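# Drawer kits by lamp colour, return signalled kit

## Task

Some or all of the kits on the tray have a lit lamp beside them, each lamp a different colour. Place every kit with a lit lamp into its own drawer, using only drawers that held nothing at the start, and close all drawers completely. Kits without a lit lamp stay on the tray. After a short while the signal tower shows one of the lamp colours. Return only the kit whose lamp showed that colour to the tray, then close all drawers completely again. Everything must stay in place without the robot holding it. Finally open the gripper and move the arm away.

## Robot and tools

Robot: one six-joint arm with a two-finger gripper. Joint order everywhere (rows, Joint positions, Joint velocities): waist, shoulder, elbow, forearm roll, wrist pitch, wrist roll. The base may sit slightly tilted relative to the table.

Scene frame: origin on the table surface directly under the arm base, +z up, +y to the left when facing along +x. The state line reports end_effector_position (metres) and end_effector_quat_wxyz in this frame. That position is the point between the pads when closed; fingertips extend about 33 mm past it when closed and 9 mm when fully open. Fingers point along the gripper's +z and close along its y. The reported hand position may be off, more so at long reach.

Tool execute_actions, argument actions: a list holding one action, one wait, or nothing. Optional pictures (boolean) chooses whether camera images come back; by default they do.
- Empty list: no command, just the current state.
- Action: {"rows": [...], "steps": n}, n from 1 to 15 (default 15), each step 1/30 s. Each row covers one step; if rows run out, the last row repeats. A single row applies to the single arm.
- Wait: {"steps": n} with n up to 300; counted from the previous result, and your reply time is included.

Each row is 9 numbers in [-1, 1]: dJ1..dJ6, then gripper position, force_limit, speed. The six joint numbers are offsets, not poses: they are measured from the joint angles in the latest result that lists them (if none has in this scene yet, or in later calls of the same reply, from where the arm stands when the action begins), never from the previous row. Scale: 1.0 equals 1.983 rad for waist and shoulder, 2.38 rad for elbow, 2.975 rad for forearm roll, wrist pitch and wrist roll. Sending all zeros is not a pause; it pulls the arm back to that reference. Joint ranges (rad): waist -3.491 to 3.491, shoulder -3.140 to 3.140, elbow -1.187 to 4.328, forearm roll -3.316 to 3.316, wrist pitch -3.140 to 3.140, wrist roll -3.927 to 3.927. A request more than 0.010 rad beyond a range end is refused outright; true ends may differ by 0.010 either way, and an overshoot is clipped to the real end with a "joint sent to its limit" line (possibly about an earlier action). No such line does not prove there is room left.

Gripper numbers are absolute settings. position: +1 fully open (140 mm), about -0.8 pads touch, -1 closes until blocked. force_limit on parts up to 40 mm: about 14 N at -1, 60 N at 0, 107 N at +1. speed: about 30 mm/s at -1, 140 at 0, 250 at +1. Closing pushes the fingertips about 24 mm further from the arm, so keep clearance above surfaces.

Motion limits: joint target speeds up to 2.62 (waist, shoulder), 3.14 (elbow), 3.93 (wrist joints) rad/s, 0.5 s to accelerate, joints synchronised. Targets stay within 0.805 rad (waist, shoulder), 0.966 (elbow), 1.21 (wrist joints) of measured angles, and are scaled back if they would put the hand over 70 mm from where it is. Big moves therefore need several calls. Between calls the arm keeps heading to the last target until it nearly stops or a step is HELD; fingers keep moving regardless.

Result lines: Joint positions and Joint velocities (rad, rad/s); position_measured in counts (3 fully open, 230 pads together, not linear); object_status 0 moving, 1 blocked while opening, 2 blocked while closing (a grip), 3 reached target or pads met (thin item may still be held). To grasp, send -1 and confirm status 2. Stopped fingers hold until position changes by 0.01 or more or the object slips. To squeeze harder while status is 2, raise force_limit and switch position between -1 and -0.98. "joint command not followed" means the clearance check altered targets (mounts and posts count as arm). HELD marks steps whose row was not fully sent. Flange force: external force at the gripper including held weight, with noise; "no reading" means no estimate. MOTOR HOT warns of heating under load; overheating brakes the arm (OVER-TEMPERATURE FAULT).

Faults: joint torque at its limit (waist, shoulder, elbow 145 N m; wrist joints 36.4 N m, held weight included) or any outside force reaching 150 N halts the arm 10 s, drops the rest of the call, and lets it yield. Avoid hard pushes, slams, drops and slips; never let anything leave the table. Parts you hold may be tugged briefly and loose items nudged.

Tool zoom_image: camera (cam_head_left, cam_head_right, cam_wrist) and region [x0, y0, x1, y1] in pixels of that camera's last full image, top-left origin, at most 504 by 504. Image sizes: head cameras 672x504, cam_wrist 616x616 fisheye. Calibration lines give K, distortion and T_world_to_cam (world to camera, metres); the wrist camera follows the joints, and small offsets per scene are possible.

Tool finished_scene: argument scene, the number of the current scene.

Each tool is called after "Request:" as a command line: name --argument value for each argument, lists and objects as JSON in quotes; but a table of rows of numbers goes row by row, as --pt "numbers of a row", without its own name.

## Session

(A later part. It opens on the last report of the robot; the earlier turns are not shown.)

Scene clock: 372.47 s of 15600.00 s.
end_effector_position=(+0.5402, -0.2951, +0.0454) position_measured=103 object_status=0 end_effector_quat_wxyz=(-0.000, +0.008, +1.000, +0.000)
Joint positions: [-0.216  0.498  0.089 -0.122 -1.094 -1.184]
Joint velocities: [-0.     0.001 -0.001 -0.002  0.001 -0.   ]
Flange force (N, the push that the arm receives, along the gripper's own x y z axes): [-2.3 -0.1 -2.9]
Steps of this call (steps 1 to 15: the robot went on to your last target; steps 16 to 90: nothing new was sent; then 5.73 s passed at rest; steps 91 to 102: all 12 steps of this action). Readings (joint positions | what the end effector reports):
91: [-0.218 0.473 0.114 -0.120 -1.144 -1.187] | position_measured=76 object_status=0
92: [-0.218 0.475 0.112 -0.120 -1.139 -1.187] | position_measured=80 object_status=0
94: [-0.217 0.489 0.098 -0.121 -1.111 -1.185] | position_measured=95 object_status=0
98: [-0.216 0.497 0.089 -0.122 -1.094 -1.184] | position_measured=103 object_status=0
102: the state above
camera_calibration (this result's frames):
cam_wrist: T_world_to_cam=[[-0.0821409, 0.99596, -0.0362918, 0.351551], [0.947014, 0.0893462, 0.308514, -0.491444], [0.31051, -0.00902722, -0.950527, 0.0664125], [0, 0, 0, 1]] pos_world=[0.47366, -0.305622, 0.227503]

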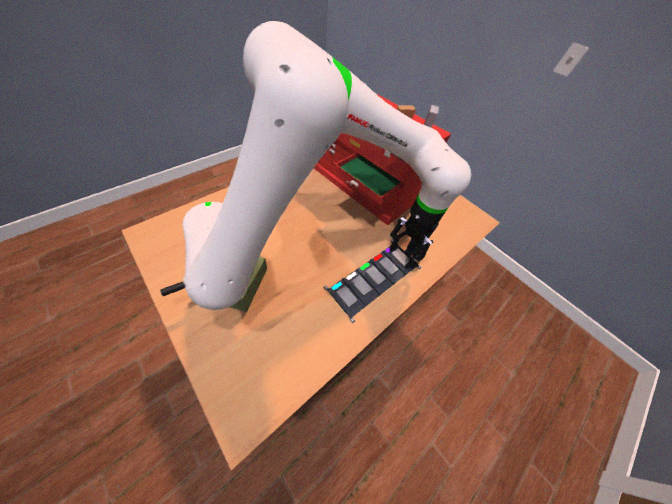

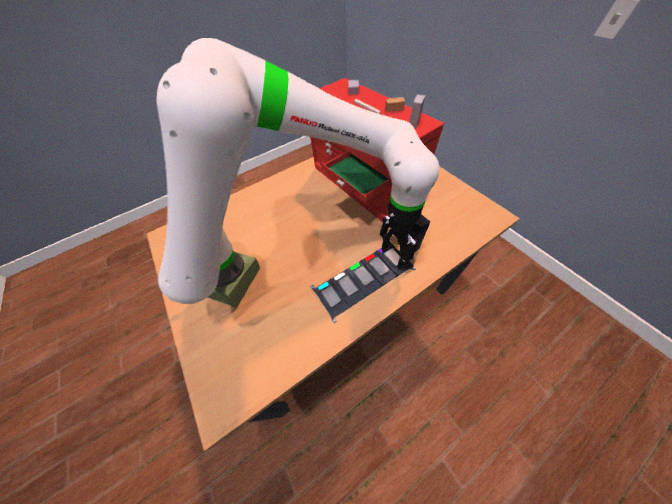

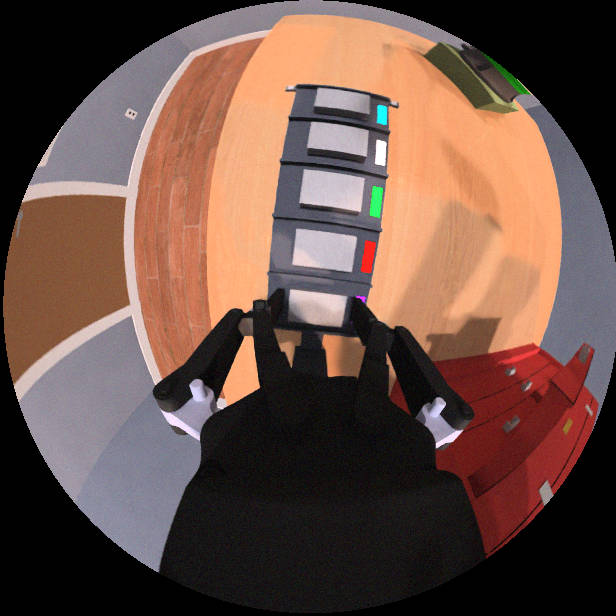

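Request:
execute_actions --actions '[{"rows": [[0.0016,0.0111,0.0038,-0.0003,0.0044,-0.0004,0.21,0,0]],"steps":10}]'

Request:
zoom_image --camera "cam_wrist" --region '[250, 220, 390, 360]'

Request:
zoom_image --camera "cam_head_left" --region '[370, 220, 430, 280]'

Scene clock: 380.33 s of 15600.00 s.
end_effector_position=(+0.5452, -0.2959, +0.0354) position_measured=103 object_status=3 end_effector_quat_wxyz=(-0.000, +0.008, +1.000, +0.000)
Joint positions: [-0.213  0.519  0.098 -0.123 -1.081 -1.185]
Joint velocities: [-0.001  0.002  0.001 -0.002  0.001 -0.   ]
Flange force (N, the push that the arm receives, along the gripper's own x y z axes): [-3.3 -0.7 -3.2]
Steps of this call (steps 1 to 15: the robot went on to your last target; steps 16 to 90: nothing new was sent; then 4.53 s passed at rest; steps 91 to 100: all 10 steps of this action). Readings (joint positions | what the end effector reports):
91: [-0.216 0.498 0.089 -0.122 -1.094 -1.184] | position_measured=103 object_status=3
92: [-0.215 0.501 0.090 -0.122 -1.092 -1.184] | position_measured=103 object_status=3
94: [-0.213 0.515 0.095 -0.123 -1.084 -1.184] | position_measured=103 object_status=3
98: [-0.213 0.519 0.098 -0.123 -1.081 -1.185] | position_measured=103 object_status=3
100: the state above
camera_calibration (this result's frames):
cam_wrist: T_world_to_cam=[[-0.0822901, 0.995959, -0.0359729, 0.352527], [0.947029, 0.0893885, 0.308457, -0.493005], [0.310426, -0.00868444, -0.950558, 0.0554495], [0, 0, 0, 1]] pos_world=[0.478686, -0.306552, 0.21746]

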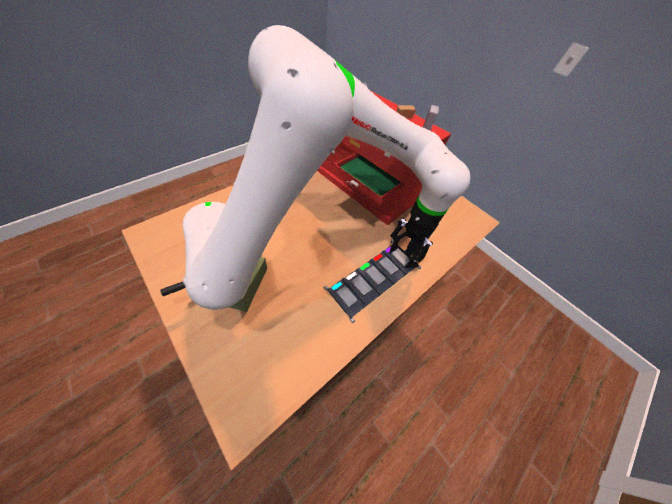

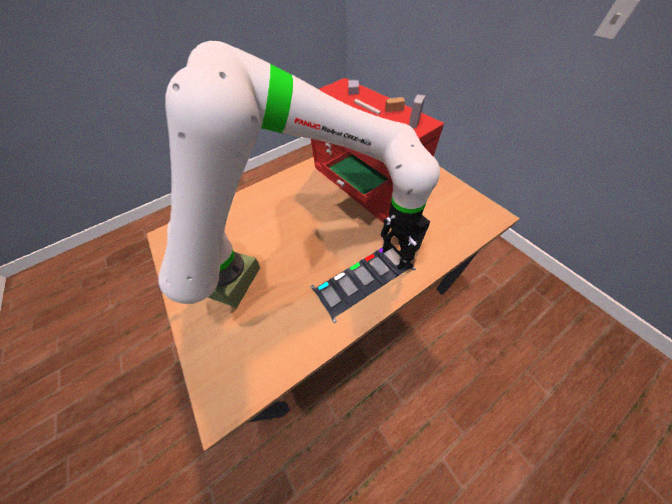

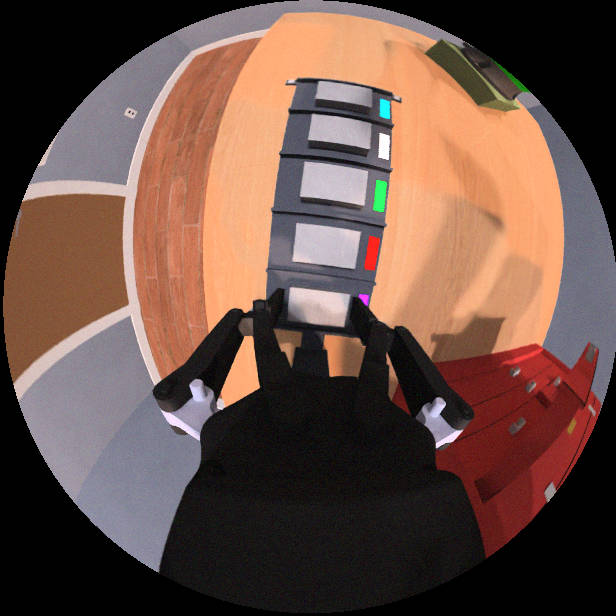

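Region (250, 220, 390, 360) of cam_wrist's 616x616 image, scaled by 3.600, with more detail than that image has.

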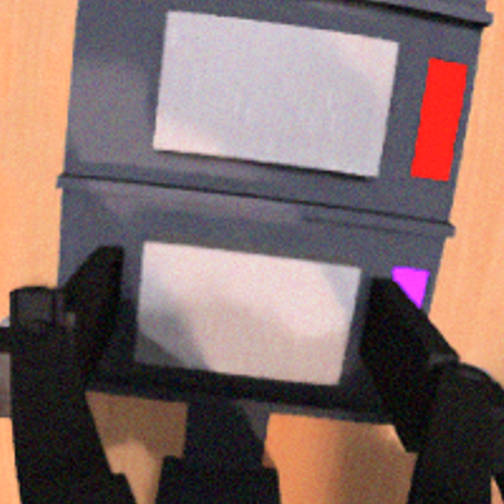

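Region (370, 220, 430, 280) of cam_head_left's 672x504 image, scaled by 8.400, with more detail than that image has.

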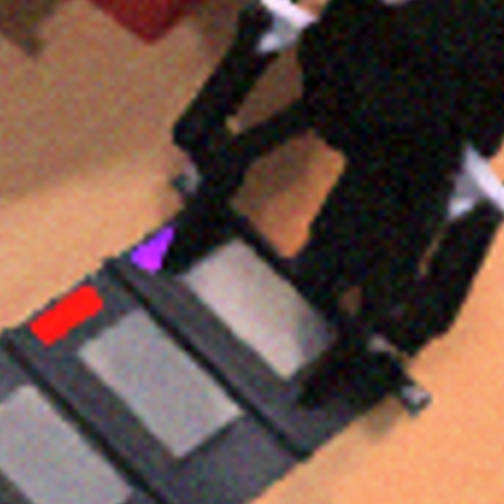

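Request:
execute_actions --actions '[{"rows": [[0.0005,0.0017,-0.001,0,0.002,0,0.21,0,0]],"steps":8}]' --pictures false

Scene clock: 386.40 s of 15600.00 s.
end_effector_position=(+0.5454, -0.2958, +0.0325) position_measured=103 object_status=3 end_effector_quat_wxyz=(+0.000, +0.008, +1.000, +0.000)
Joint positions: [-0.212  0.523  0.096 -0.123 -1.075 -1.185]
Joint velocities: [ 0.002  0.001 -0.002 -0.     0.     0.001]
Flange force (N, the push that the arm receives, along the gripper's own x y z axes): [-2.1 -0.2 -3.7]
Steps of this call (steps 1 to 15: the robot went on to your last target; steps 16 to 90: nothing new was sent; then 2.80 s passed at rest; steps 91 to 98: all 8 steps of this action). Readings (joint positions | what the end effector reports):
91: [-0.213 0.520 0.098 -0.123 -1.080 -1.185] | position_measured=103 object_status=3
92: [-0.212 0.521 0.098 -0.123 -1.078 -1.185] | position_measured=103 object_status=3
94: [-0.212 0.522 0.097 -0.123 -1.076 -1.185] | position_measured=103 object_status=3
98: the state above

Close here and watch the z force.

Request:
execute_actions --actions '[{"rows": [[0,0,0,0,0,0,-1,0.2,-0.5]],"steps":15}]' --pictures false

Scene clock: 389.13 s of 15600.00 s.
end_effector_position=(+0.5454, -0.2958, +0.0324) position_measured=133 object_status=2 end_effector_quat_wxyz=(-0.000, +0.008, +1.000, +0.000)
Joint positions: [-0.212  0.523  0.096 -0.123 -1.075 -1.185]
Joint velocities: [ 0.001  0.     0.    -0.001  0.     0.   ]
Flange force (N, the push that the arm receives, along the gripper's own x y z axes): [5.2 7.2 -30.3]
Steps of this call (steps 1 to 15: the robot went on to your last target; steps 16 to 67: nothing new was sent; steps 68 to 82: all 15 steps of this action). Readings (joint positions | what the end effector reports):
68: [-0.212 0.523 0.096 -0.123 -1.075 -1.185] | position_measured=103 object_status=0
69: [-0.212 0.523 0.096 -0.123 -1.075 -1.185] | position_measured=105 object_status=0
71: [-0.212 0.523 0.096 -0.123 -1.075 -1.185] | position_measured=115 object_status=0
75: [-0.212 0.523 0.096 -0.123 -1.075 -1.185] | position_measured=133 object_status=0
82: the state above

Request:
execute_actions --actions '[{"rows": [[0,-0.2004,0.0634,0.0199,-0.1694,-0.1411,-1,0.2,-0.5]],"steps":15}]' --pictures false

Request:
execute_actions --actions '[{"steps":15}]'

Scene clock: 411.53 s of 15600.00 s.
end_effector_position=(+0.5235, -0.2761, +0.2156) position_measured=133 object_status=2 end_effector_quat_wxyz=(+0.009, +0.113, +0.993, -0.014)
Joint positions: [-0.212  0.28   0.188 -0.087 -1.383 -1.442]
Joint velocities: [-0.    -0.565  0.214  0.084 -0.713 -0.593]
Flange force (N, the push that the arm receives, along the gripper's own x y z axes): [-1.6 2.0 -0.4]
Steps of this call (steps 1 to 15: the robot went on to your last target; steps 16 to 90: nothing new was sent; then 18.90 s passed at rest; steps 91 to 105: all 15 steps of this action). Readings (joint positions | what the end effector reports):
91: [-0.212 0.523 0.096 -0.123 -1.075 -1.185] | position_measured=133 object_status=2
92: [-0.212 0.520 0.097 -0.123 -1.079 -1.189] | position_measured=133 object_status=2
94: [-0.212 0.496 0.106 -0.119 -1.109 -1.214] | position_measured=133 object_status=2
98: [-0.212 0.414 0.137 -0.107 -1.212 -1.300] | position_measured=133 object_status=2
105: the state above

Scene clock: 412.03 s of 15600.00 s.
end_effector_position=(+0.4801, -0.2564, +0.3265) position_measured=133 object_status=2 end_effector_quat_wxyz=(+0.017, +0.185, +0.982, -0.025)
Joint positions: [-0.212  0.126  0.247 -0.063 -1.579 -1.605]
Joint velocities: [-0.001 -0.003  0.001  0.002 -0.001 -0.001]
Flange force (N, the push that the arm receives, along the gripper's own x y z axes): [1.4 0.9 -1.8]
Steps of this call (steps 1 to 15: the robot went on to your last target). Readings (joint positions | what the end effector reports):
1: [-0.212 0.261 0.195 -0.084 -1.407 -1.462] | position_measured=133 object_status=2
2: [-0.212 0.242 0.203 -0.081 -1.431 -1.482] | position_measured=133 object_status=2
4: [-0.212 0.203 0.217 -0.075 -1.480 -1.522] | position_measured=133 object_status=2
8: [-0.212 0.138 0.242 -0.065 -1.562 -1.591] | position_measured=133 object_status=2
15: the state above
camera_calibration (this result's frames):
cam_wrist: T_world_to_cam=[[0.272117, 0.958662, -0.083182, 0.153949], [0.910903, -0.228765, 0.343397, -0.600312], [0.310173, -0.169215, -0.935499, 0.306828], [0, 0, 0, 1]] pos_world=[0.409764, -0.232995, 0.505988]

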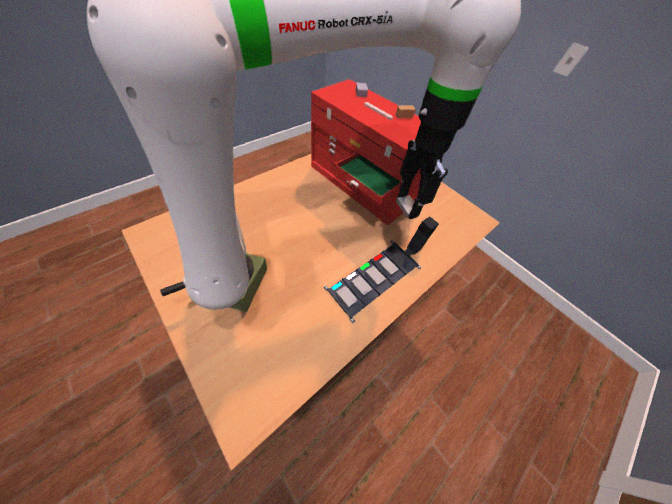

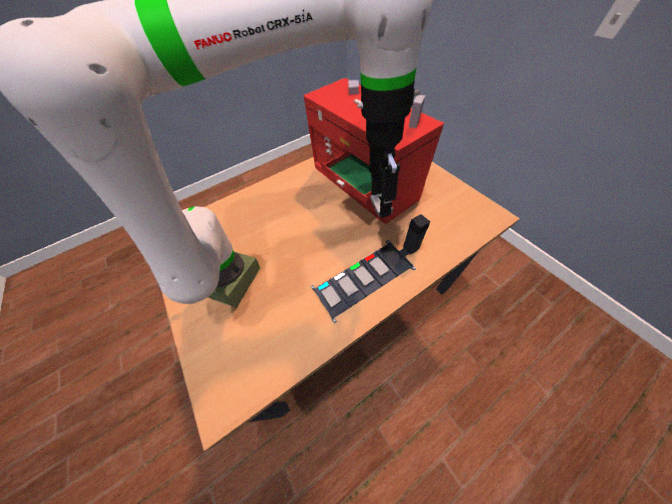

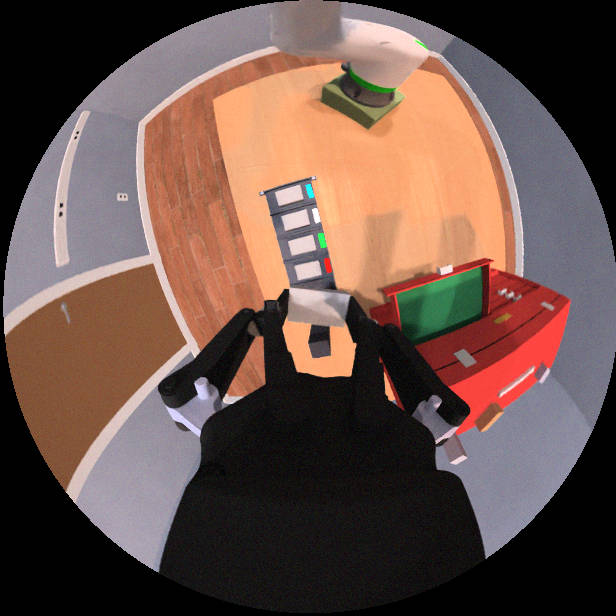

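Request:
execute_actions --actions '[{"rows": [[0.235,0,0,0,0,0,-1,0.2,-0.5]],"steps":15}]' --pictures false

Request:
execute_actions --actions '[{"steps":13}]' --pictures false

Request:
execute_actions --actions '[{"rows": [[0.0043,0.0053,-0.0582,0,0.0502,0.0003,-1,0.2,-0.5]],"steps":15}]'

Request:
zoom_image --camera "cam_head_right" --region '[310, 130, 410, 220]'

Scene clock: 417.27 s of 15600.00 s.
end_effector_position=(+0.5414, -0.1090, +0.3089) position_measured=133 object_status=2 end_effector_quat_wxyz=(+0.006, +0.035, +0.999, -0.009)
Joint positions: [ 0.092  0.125  0.247 -0.063 -1.579 -1.605]
Joint velocities: [ 0.748  0.     0.    -0.001  0.     0.001]
Flange force (N, the push that the arm receives, along the gripper's own x y z axes): [-2.3 0.8 -1.2]
Steps of this call (steps 1 to 15: the robot went on to your last target; steps 16 to 90: nothing new was sent; then 1.73 s passed at rest; steps 91 to 105: all 15 steps of this action). Readings (joint positions | what the end effector reports):
91: [-0.212 0.125 0.247 -0.063 -1.579 -1.605] | position_measured=133 object_status=2
92: [-0.208 0.125 0.247 -0.063 -1.579 -1.605] | position_measured=133 object_status=2
94: [-0.185 0.125 0.247 -0.063 -1.579 -1.605] | position_measured=133 object_status=2
98: [-0.085 0.125 0.247 -0.063 -1.579 -1.605] | position_measured=133 object_status=2
105: the state above

Scene clock: 417.70 s of 15600.00 s.
end_effector_position=(+0.5550, -0.0247, +0.3008) position_measured=133 object_status=2 end_effector_quat_wxyz=(+0.000, -0.045, +0.999, -0.000)
Joint positions: [ 0.254  0.125  0.247 -0.063 -1.579 -1.605]
Joint velocities: [ 0.002  0.     0.001 -0.001  0.002  0.001]
Flange force (N, the push that the arm receives, along the gripper's own x y z axes): [1.3 2.8 -1.1]
Steps of this call (steps 1 to 13: the robot went on to your last target). Readings (joint positions | what the end effector reports):
1: [0.118 0.125 0.247 -0.063 -1.579 -1.605] | position_measured=133 object_status=2
2: [0.143 0.125 0.247 -0.063 -1.579 -1.605] | position_measured=133 object_status=2
4: [0.192 0.125 0.247 -0.063 -1.579 -1.605] | position_measured=133 object_status=2
8: [0.251 0.125 0.247 -0.063 -1.579 -1.605] | position_measured=133 object_status=2
13: the state above

Scene clock: 418.20 s of 15600.00 s.
end_effector_position=(+0.5549, -0.0246, +0.2357) position_measured=133 object_status=2 end_effector_quat_wxyz=(+0.000, -0.045, +0.999, +0.000)
Joint positions: [ 0.263  0.136  0.108 -0.064 -1.429 -1.604]
Joint velocities: [ 0.    -0.    -0.     0.     0.001  0.001]
Flange force (N, the push that the arm receives, along the gripper's own x y z axes): [-0.6 1.2 -2.2]
Steps of this call (steps 1 to 15: all 15 steps of this action). Readings (joint positions | what the end effector reports):
1: [0.254 0.126 0.247 -0.063 -1.578 -1.605] | position_measured=133 object_status=2
2: [0.254 0.126 0.243 -0.063 -1.574 -1.605] | position_measured=133 object_status=2
4: [0.256 0.128 0.214 -0.063 -1.543 -1.605] | position_measured=133 object_status=2
8: [0.262 0.135 0.122 -0.064 -1.445 -1.604] | position_measured=133 object_status=2
15: the state above
camera_calibration (this result's frames):
cam_wrist: T_world_to_cam=[[-0.186383, 0.9818, -0.0364596, 0.147836], [0.932188, 0.188442, 0.309055, -0.577678], [0.310301, 0.0236154, -0.950345, 0.246088], [0, 0, 0, 1]] pos_world=[0.489697, -0.0420984, 0.417793]

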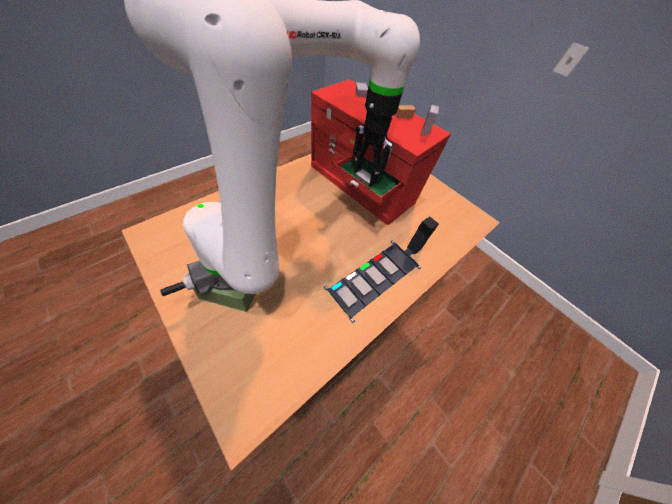

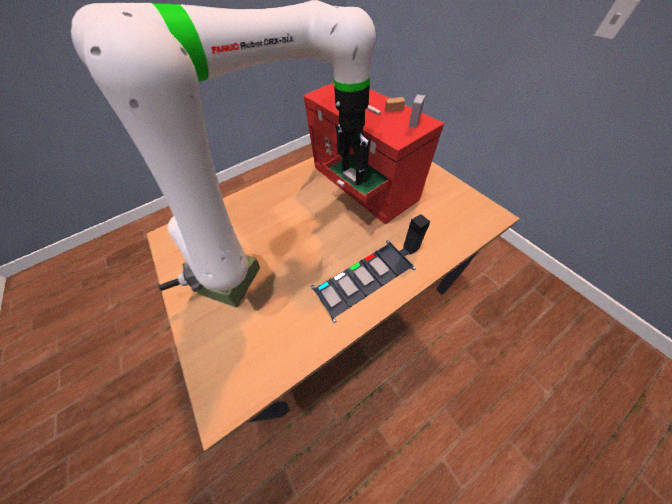

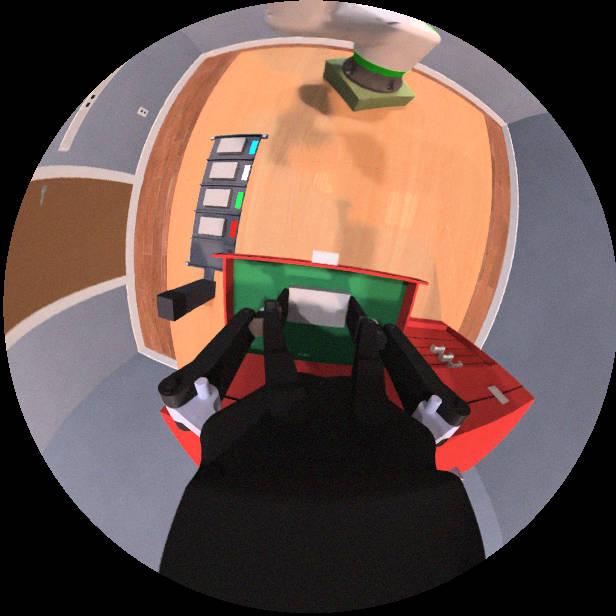

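Region (310, 130, 410, 220) of cam_head_right's 672x504 image, scaled by 5.040, with more detail than that image has; it fills the top 454 rows of this view, and the rest is white.

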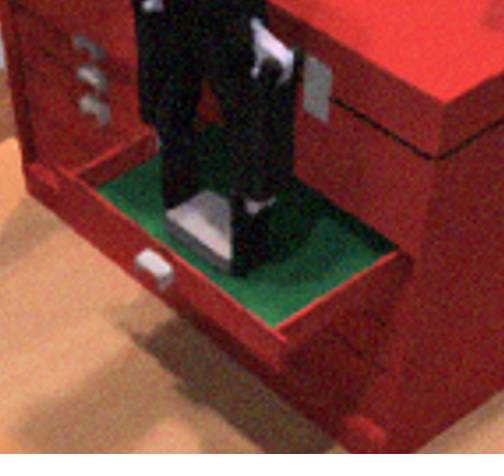

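Request:
execute_actions --actions '[{"rows": [[0.0002,0.0005,-0.0025,0,0.0023,0,-1,0.2,-0.5]],"steps":8}]' --pictures false

Request:
execute_actions --actions '[{"rows": [[0.0001,0.0003,-0.0017,0,0.0015,0,-1,0.2,-0.5]],"steps":8}]' --pictures false

Scene clock: 426.73 s of 15600.00 s.
end_effector_position=(+0.5548, -0.0247, +0.2327) position_measured=133 object_status=2 end_effector_quat_wxyz=(+0.000, -0.045, +0.999, -0.000)
Joint positions: [ 0.263  0.137  0.102 -0.063 -1.423 -1.604]
Joint velocities: [ 0.     0.    -0.002  0.     0.001 -0.   ]
Flange force (N, the push that the arm receives, along the gripper's own x y z axes): [-0.3 1.8 -1.9]
Steps of this call (steps 1 to 15: the robot went on to your last target; steps 16 to 90: nothing new was sent; then 5.27 s passed at rest; steps 91 to 98: all 8 steps of this action). Readings (joint positions | what the end effector reports):
91: [0.263 0.136 0.108 -0.063 -1.429 -1.604] | position_measured=133 object_status=2
92: [0.263 0.136 0.106 -0.063 -1.427 -1.604] | position_measured=133 object_status=2
94: [0.263 0.137 0.103 -0.063 -1.424 -1.604] | position_measured=133 object_status=2
98: the state above

Scene clock: 427.00 s of 15600.00 s.
end_effector_position=(+0.5548, -0.0247, +0.2309) position_measured=133 object_status=2 end_effector_quat_wxyz=(+0.000, -0.045, +0.999, -0.000)
Joint positions: [ 0.263  0.137  0.099 -0.063 -1.418 -1.604]
Joint velocities: [ 0.     0.001 -0.003 -0.001  0.001  0.   ]
Flange force (N, the push that the arm receives, along the gripper's own x y z axes): [1.2 3.6 -31.9]
Steps of this call (steps 1 to 8: all 8 steps of this action). Readings (joint positions | what the end effector reports):
1: [0.263 0.137 0.102 -0.063 -1.422 -1.604] | position_measured=133 object_status=2
2: [0.263 0.137 0.101 -0.063 -1.421 -1.604] | position_measured=133 object_status=2
4: [0.263 0.137 0.099 -0.063 -1.419 -1.604] | position_measured=133 object_status=2
8: the state above

Request:
execute_actions --actions '[{"rows": [[0,-0.0002,0.001,0,-0.0009,0,-1,0.2,0],[0,-0.0002,0.001,0,-0.0009,0,-1,0.2,0],[0,-0.0002,0.001,0,-0.0009,0,-1,0.2,0],[0,-0.0002,0.001,0,-0.0009,0,0.21,0.2,0]],"steps":11}]' --pictures false

Request:
execute_actions --actions '[{"rows": [[-0.0045,-0.0058,0.0613,0,-0.0531,0,0.21,0.2,0]],"steps":12}]' --pictures false

Request:
execute_actions --actions '[{"rows": [[0.0661,-0.4423,-0.4807,0.0598,0.2282,-0.0726,-0.22,0,0]],"steps":15}]' --pictures false

Request:
execute_actions --actions '[{"steps":20}]' --pictures false

Scene clock: 441.20 s of 15600.00 s.
end_effector_position=(+0.5547, -0.0247, +0.2320) position_measured=103 object_status=0 end_effector_quat_wxyz=(+0.000, -0.045, +0.999, -0.000)
Joint positions: [ 0.263  0.137  0.101 -0.063 -1.421 -1.604]
Joint velocities: [-0.002 -0.001  0.001  0.    -0.001 -0.001]
Flange force (N, the push that the arm receives, along the gripper's own x y z axes): [-1.8 0.9 -4.1]
Steps of this call (steps 1 to 15: the robot went on to your last target; steps 16 to 90: nothing new was sent; then 10.83 s passed at rest; steps 91 to 101: all 11 steps of this action). Readings (joint positions | what the end effector reports):
91: [0.263 0.138 0.098 -0.063 -1.418 -1.604] | position_measured=133 object_status=2
92: [0.263 0.138 0.099 -0.063 -1.419 -1.604] | position_measured=133 object_status=2
94: [0.263 0.138 0.100 -0.063 -1.420 -1.604] | position_measured=133 object_status=0
98: [0.263 0.137 0.100 -0.063 -1.421 -1.604] | position_measured=106 object_status=0
101: the state above

Scene clock: 441.60 s of 15600.00 s.
end_effector_position=(+0.5550, -0.0247, +0.3006) position_measured=103 object_status=3 end_effector_quat_wxyz=(+0.000, -0.045, +0.999, -0.000)
Joint positions: [ 0.254  0.126  0.246 -0.063 -1.579 -1.604]
Joint velocities: [-0.002  0.     0.002 -0.    -0.004  0.   ]
Flange force (N, the push that the arm receives, along the gripper's own x y z axes): [-1.3 0.9 -2.1]
Steps of this call (steps 1 to 12: all 12 steps of this action). Readings (joint positions | what the end effector reports):
1: [0.263 0.137 0.101 -0.063 -1.421 -1.604] | position_measured=103 object_status=0
2: [0.263 0.137 0.105 -0.063 -1.426 -1.604] | position_measured=103 object_status=0
4: [0.262 0.135 0.133 -0.063 -1.457 -1.604] | position_measured=103 object_status=0
8: [0.255 0.127 0.229 -0.063 -1.560 -1.604] | position_measured=103 object_status=3
12: the state above

Scene clock: 442.10 s of 15600.00 s.
end_effector_position=(+0.4701, -0.0400, +0.2786) position_measured=157 object_status=3 end_effector_quat_wxyz=(+0.116, -0.029, +0.993, -0.022)
Joint positions: [ 0.319 -0.297 -0.283  0.024 -1.246 -1.711]
Joint velocities: [ 0.155 -1.046 -1.415  0.206  0.792 -0.249]
Flange force (N, the push that the arm receives, along the gripper's own x y z axes): [3.9 3.1 -6.8]
Steps of this call (steps 1 to 15: all 15 steps of this action). Readings (joint positions | what the end effector reports):
1: [0.254 0.125 0.246 -0.063 -1.579 -1.604] | position_measured=103 object_status=0
2: [0.255 0.122 0.244 -0.063 -1.577 -1.604] | position_measured=107 object_status=0
4: [0.258 0.098 0.217 -0.058 -1.558 -1.611] | position_measured=122 object_status=0
8: [0.277 -0.018 0.080 -0.032 -1.462 -1.642] | position_measured=152 object_status=0
15: the state above

Scene clock: 442.77 s of 15600.00 s.
end_effector_position=(+0.3683, -0.0662, +0.1703) position_measured=157 object_status=3 end_effector_quat_wxyz=(+0.212, -0.033, +0.976, -0.023)
Joint positions: [ 0.385 -0.751 -0.897  0.115 -0.9   -1.82 ]
Joint velocities: [-0.001 -0.002 -0.001  0.     0.    -0.001]
Flange force (N, the push that the arm receives, along the gripper's own x y z axes): no reading
Steps of this call (steps 1 to 20: the robot went on to your last target). Readings (joint positions | what the end effector reports):
1: [0.324 -0.333 -0.331 0.031 -1.219 -1.719] | position_measured=157 object_status=3
2: [0.329 -0.368 -0.378 0.038 -1.193 -1.727] | position_measured=157 object_status=3
4: [0.339 -0.436 -0.471 0.052 -1.140 -1.744] | position_measured=157 object_status=3
8: [0.359 -0.569 -0.651 0.078 -1.039 -1.776] | position_measured=157 object_status=3
20: the state above

Request:
execute_actions --actions '[{"rows": [[-0.0096,0.0479,0.0214,-0.0067,0.1099,0.0091,-0.22,0,0]],"steps":15}]' --pictures false

Request:
execute_actions --actions '[{"steps":4}]'

Scene clock: 448.00 s of 15600.00 s.
end_effector_position=(+0.4723, -0.0312, +0.2221) position_measured=157 object_status=3 end_effector_quat_wxyz=(+0.341, -0.043, +0.939, +0.016)
Joint positions: [ 0.366 -0.657 -0.847  0.095 -0.574 -1.793]
Joint velocities: [-0.002  0.006  0.001  0.     0.02   0.002]
Flange force (N, the push that the arm receives, along the gripper's own x y z axes): no reading
Steps of this call (steps 1 to 30: the robot went on to your last target; steps 31 to 90: nothing new was sent; then 1.73 s passed at rest; steps 91 to 105: all 15 steps of this action). Readings (joint positions | what the end effector reports):
91: [0.385 -0.752 -0.898 0.115 -0.900 -1.820] | position_measured=157 object_status=3
92: [0.385 -0.751 -0.897 0.114 -0.894 -1.820] | position_measured=157 object_status=3
94: [0.383 -0.740 -0.892 0.112 -0.859 -1.817] | position_measured=157 object_status=3
98: [0.375 -0.697 -0.869 0.103 -0.713 -1.805] | position_measured=157 object_status=3
105: the state above

Scene clock: 448.13 s of 15600.00 s.
end_effector_position=(+0.4725, -0.0311, +0.2222) position_measured=157 object_status=3 end_effector_quat_wxyz=(+0.341, -0.043, +0.939, +0.016)
Joint positions: [ 0.366 -0.656 -0.847  0.095 -0.573 -1.793]
Joint velocities: [-0.002  0.     0.001 -0.001  0.001  0.   ]
Flange force (N, the push that the arm receives, along the gripper's own x y z axes): no reading
Steps of this call (steps 1 to 4: the robot went on to your last target). Readings (joint positions | what the end effector reports):
1: [0.366 -0.657 -0.847 0.095 -0.573 -1.793] | position_measured=157 object_status=3
2: [0.366 -0.657 -0.847 0.095 -0.573 -1.793] | position_measured=157 object_status=3
4: the state above
camera_calibration (this result's frames):
cam_wrist: T_world_to_cam=[[-0.143399, 0.985582, -0.0898057, 0.130064], [0.514406, 0.15175, 0.844013, -0.418107], [0.845472, 0.0748337, -0.52875, -0.086026], [0, 0, 0, 1]] pos_world=[0.30646, -0.058303, 0.319082]

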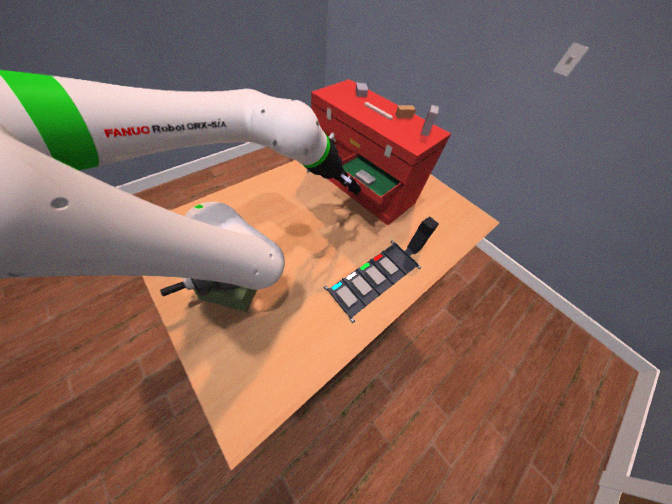

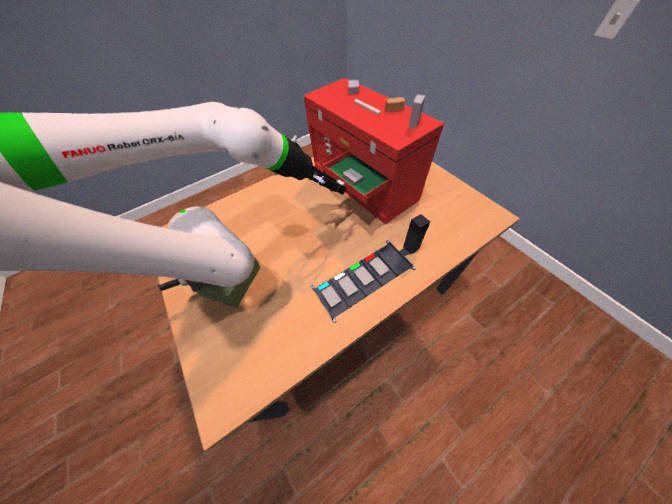

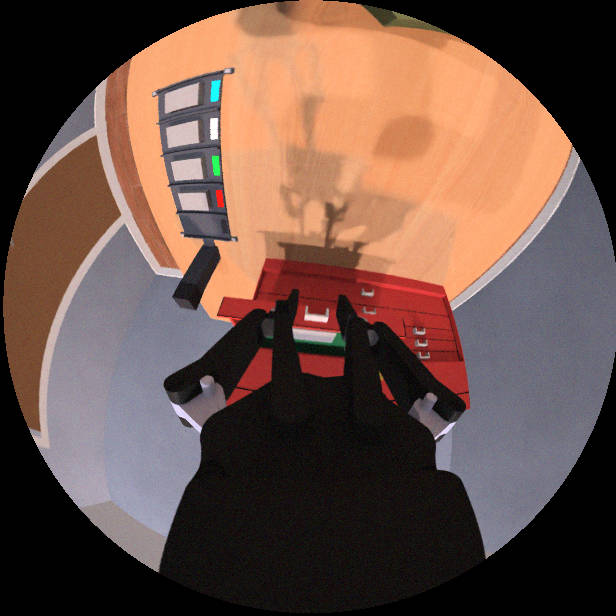

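Request:
execute_actions --actions '[{"rows": [[0,0,0,0,0,0,-1,0,-0.2]],"steps":11}]' --pictures false

Request:
execute_actions --actions '[{"rows": [[-0.014,0.0794,0.0398,-0.0103,0.0217,0.0143,-1,0,-0.2]],"steps":14}]' --pictures false

Request:
execute_actions --actions '[{"rows": [[-0.0101,0.0711,0.0427,-0.0086,0.0136,0.0117,-1,0,-0.2]],"steps":14}]' --pictures false

Request:
execute_actions --actions '[{"rows": [[-0.0063,0.0628,0.0454,-0.0069,0.0056,0.0092,-1,0,-0.2]],"steps":14}]' --pictures false

Request:
execute_actions --actions '[{"rows": [[-0.0001,0.0022,0.0018,-0.0002,0,0.0003,-1,0,-0.2]],"steps":8}]' --pictures false

Scene clock: 456.43 s of 15600.00 s.
end_effector_position=(+0.4726, -0.0311, +0.2223) position_measured=193 object_status=0 end_effector_quat_wxyz=(+0.342, -0.043, +0.939, +0.016)
Joint positions: [ 0.366 -0.656 -0.846  0.095 -0.573 -1.793]
Joint velocities: [0.001 0.    0.    0.002 0.    0.   ]
Flange force (N, the push that the arm receives, along the gripper's own x y z axes): no reading
Steps of this call (steps 1 to 15: the robot went on to your last target; steps 16 to 90: nothing new was sent; then 4.93 s passed at rest; steps 91 to 101: all 11 steps of this action). Readings (joint positions | what the end effector reports):
91: [0.366 -0.656 -0.846 0.095 -0.573 -1.793] | position_measured=157 object_status=0
92: [0.366 -0.656 -0.846 0.095 -0.573 -1.793] | position_measured=161 object_status=0
94: [0.366 -0.656 -0.846 0.095 -0.573 -1.793] | position_measured=173 object_status=0
98: [0.366 -0.656 -0.846 0.095 -0.573 -1.793] | position_measured=193 object_status=0
101: the state above

Scene clock: 456.90 s of 15600.00 s.
end_effector_position=(+0.5173, -0.0270, +0.2223) position_measured=193 object_status=2 end_effector_quat_wxyz=(+0.342, -0.043, +0.939, +0.016)
Joint positions: [ 0.339 -0.499 -0.752  0.064 -0.508 -1.75 ]
Joint velocities: [-0.001  0.002  0.    -0.001  0.001  0.001]
Flange force (N, the push that the arm receives, along the gripper's own x y z axes): no reading
Steps of this call (steps 1 to 14: all 14 steps of this action). Readings (joint positions | what the end effector reports):
1: [0.366 -0.656 -0.846 0.095 -0.573 -1.793] | position_measured=193 object_status=0
2: [0.366 -0.654 -0.845 0.094 -0.572 -1.792] | position_measured=193 object_status=0
4: [0.362 -0.631 -0.832 0.089 -0.563 -1.786] | position_measured=193 object_status=2
8: [0.345 -0.536 -0.774 0.071 -0.524 -1.760] | position_measured=193 object_status=2
14: the state above

Scene clock: 457.37 s of 15600.00 s.
end_effector_position=(+0.5625, -0.0235, +0.2220) position_measured=193 object_status=2 end_effector_quat_wxyz=(+0.342, -0.043, +0.939, +0.016)
Joint positions: [ 0.319 -0.358 -0.65   0.038 -0.468 -1.715]
Joint velocities: [-0.001  0.003  0.    -0.    -0.001  0.   ]
Flange force (N, the push that the arm receives, along the gripper's own x y z axes): no reading
Steps of this call (steps 1 to 14: all 14 steps of this action). Readings (joint positions | what the end effector reports):
1: [0.339 -0.499 -0.752 0.064 -0.508 -1.750] | position_measured=193 object_status=2
2: [0.338 -0.495 -0.749 0.063 -0.507 -1.749] | position_measured=193 object_status=2
4: [0.335 -0.472 -0.732 0.059 -0.501 -1.743] | position_measured=193 object_status=2
8: [0.322 -0.383 -0.668 0.043 -0.475 -1.722] | position_measured=193 object_status=2
14: the state above

Scene clock: 457.83 s of 15600.00 s.
end_effector_position=(+0.6070, -0.0190, +0.2225) position_measured=193 object_status=2 end_effector_quat_wxyz=(+0.342, -0.043, +0.939, +0.016)
Joint positions: [ 0.306 -0.234 -0.542  0.018 -0.451 -1.688]
Joint velocities: [ 0.001  0.002 -0.    -0.     0.001 -0.   ]
Flange force (N, the push that the arm receives, along the gripper's own x y z axes): no reading
Steps of this call (steps 1 to 14: all 14 steps of this action). Readings (joint positions | what the end effector reports):
1: [0.319 -0.358 -0.650 0.038 -0.468 -1.715] | position_measured=193 object_status=2
2: [0.318 -0.355 -0.647 0.038 -0.467 -1.715] | position_measured=193 object_status=2
4: [0.316 -0.331 -0.627 0.034 -0.464 -1.709] | position_measured=193 object_status=2
8: [0.308 -0.250 -0.556 0.021 -0.453 -1.692] | position_measured=193 object_status=2
14: the state above

Scene clock: 458.10 s of 15600.00 s.
end_effector_position=(+0.6087, -0.0187, +0.2226) position_measured=193 object_status=2 end_effector_quat_wxyz=(+0.342, -0.043, +0.939, +0.016)
Joint positions: [ 0.306 -0.23  -0.538  0.017 -0.451 -1.687]
Joint velocities: [-0.     0.001  0.001 -0.003  0.     0.   ]
Flange force (N, the push that the arm receives, along the gripper's own x y z axes): no reading
Steps of this call (steps 1 to 8: all 8 steps of this action). Readings (joint positions | what the end effector reports):
1: [0.306 -0.234 -0.542 0.018 -0.451 -1.688] | position_measured=193 object_status=2
2: [0.306 -0.232 -0.540 0.018 -0.451 -1.688] | position_measured=193 object_status=2
4: [0.306 -0.230 -0.539 0.017 -0.451 -1.687] | position_measured=193 object_status=2
8: the state above

Release and back off 40 mm.

Request:
execute_actions --actions '[{"rows": [[0,0,0,0,0,0,-0.22,0,0],[0,0,0,0,0,0,-0.22,0,0],[0,0,0,0,0,0,-0.22,0,0],[0,0,0,0,0,0,-0.22,0,0],[0.0063,-0.0628,-0.0454,0.0069,-0.0056,-0.0092,-0.22,0,0]],"steps":15}]' --pictures false

Request:
execute_actions --actions '[{"steps":4}]'

Request:
zoom_image --camera "cam_head_right" --region '[340, 140, 410, 210]'

Request:
zoom_image --camera "cam_wrist" --region '[350, 230, 510, 390]'

Scene clock: 463.10 s of 15600.00 s.
end_effector_position=(+0.5642, -0.0232, +0.2222) position_measured=157 object_status=3 end_effector_quat_wxyz=(+0.342, -0.043, +0.939, +0.016)
Joint positions: [ 0.318 -0.354 -0.646  0.038 -0.468 -1.715]
Joint velocities: [-0.001 -0.008 -0.006  0.004  0.    -0.002]
Flange force (N, the push that the arm receives, along the gripper's own x y z axes): no reading
Steps of this call (steps 1 to 15: the robot went on to your last target; steps 16 to 90: nothing new was sent; then 1.50 s passed at rest; steps 91 to 105: all 15 steps of this action). Readings (joint positions | what the end effector reports):
91: [0.306 -0.230 -0.538 0.017 -0.451 -1.687] | position_measured=193 object_status=0
92: [0.306 -0.230 -0.538 0.017 -0.451 -1.687] | position_measured=193 object_status=0
94: [0.307 -0.230 -0.538 0.017 -0.451 -1.687] | position_measured=174 object_status=0
98: [0.310 -0.257 -0.561 0.022 -0.457 -1.693] | position_measured=157 object_status=0
105: the state above

Scene clock: 463.23 s of 15600.00 s.
end_effector_position=(+0.5641, -0.0232, +0.2223) position_measured=157 object_status=3 end_effector_quat_wxyz=(+0.342, -0.043, +0.939, +0.016)
Joint positions: [ 0.318 -0.354 -0.646  0.038 -0.468 -1.715]
Joint velocities: [-0.    -0.001 -0.002  0.001 -0.     0.   ]
Flange force (N, the push that the arm receives, along the gripper's own x y z axes): no reading
Steps of this call (steps 1 to 4: the robot went on to your last target). Readings (joint positions | what the end effector reports):
1: [0.318 -0.354 -0.646 0.038 -0.468 -1.715] | position_measured=157 object_status=3
2: [0.318 -0.354 -0.646 0.038 -0.468 -1.715] | position_measured=157 object_status=3
4: the state above
camera_calibration (this result's frames):
cam_wrist: T_world_to_cam=[[-0.14234, 0.985738, -0.0897777, 0.134826], [0.513887, 0.151114, 0.844443, -0.466283], [0.845967, 0.0740624, -0.528067, -0.164451], [0, 0, 0, 1]] pos_world=[0.397928, -0.0502613, 0.319012]

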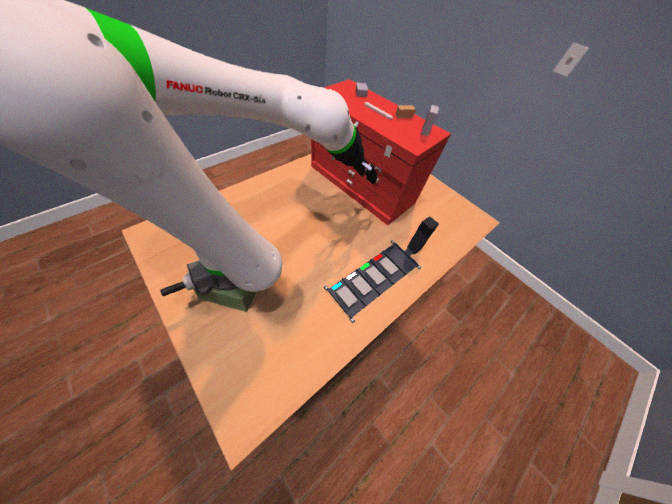

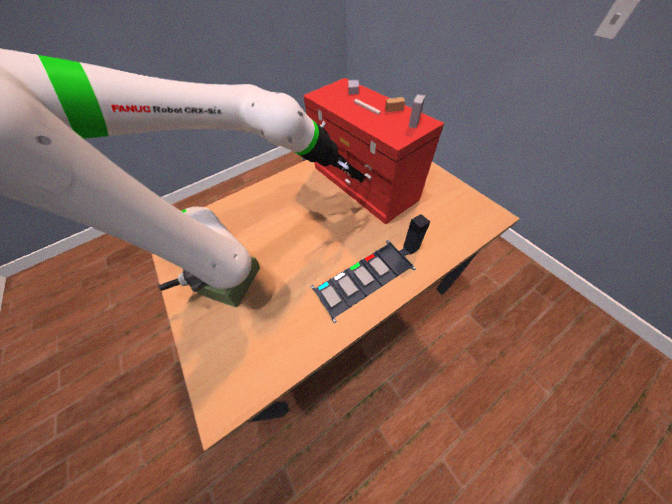

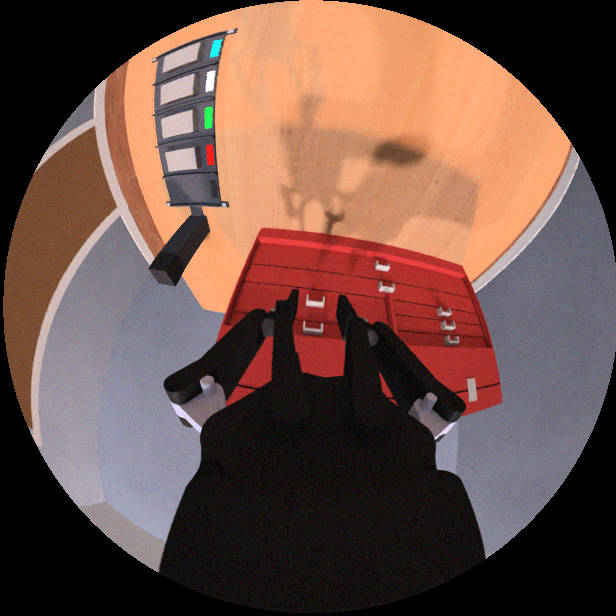

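Region (340, 140, 410, 210) of cam_head_right's 672x504 image, scaled by 7.200, with more detail than that image has.

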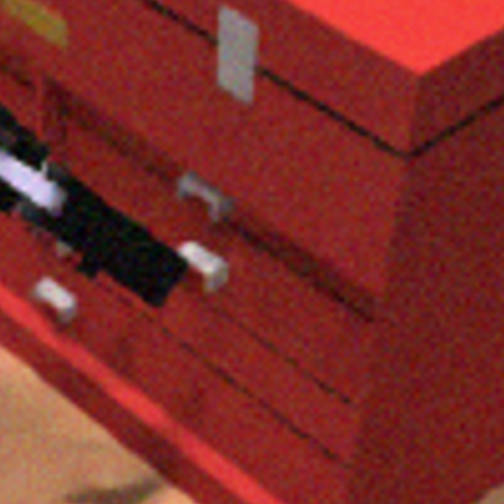

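Region (350, 230, 510, 390) of cam_wrist's 616x616 image, scaled by 3.150, with more detail than that image has.

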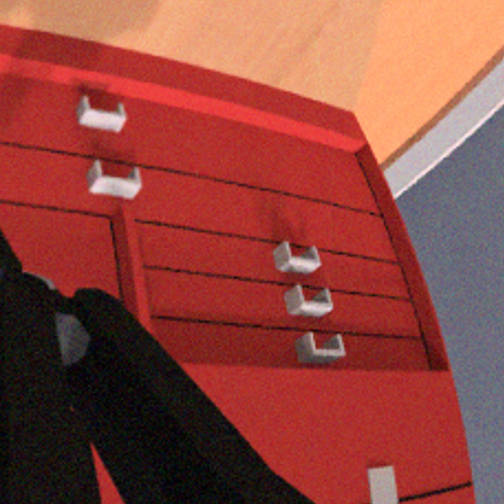

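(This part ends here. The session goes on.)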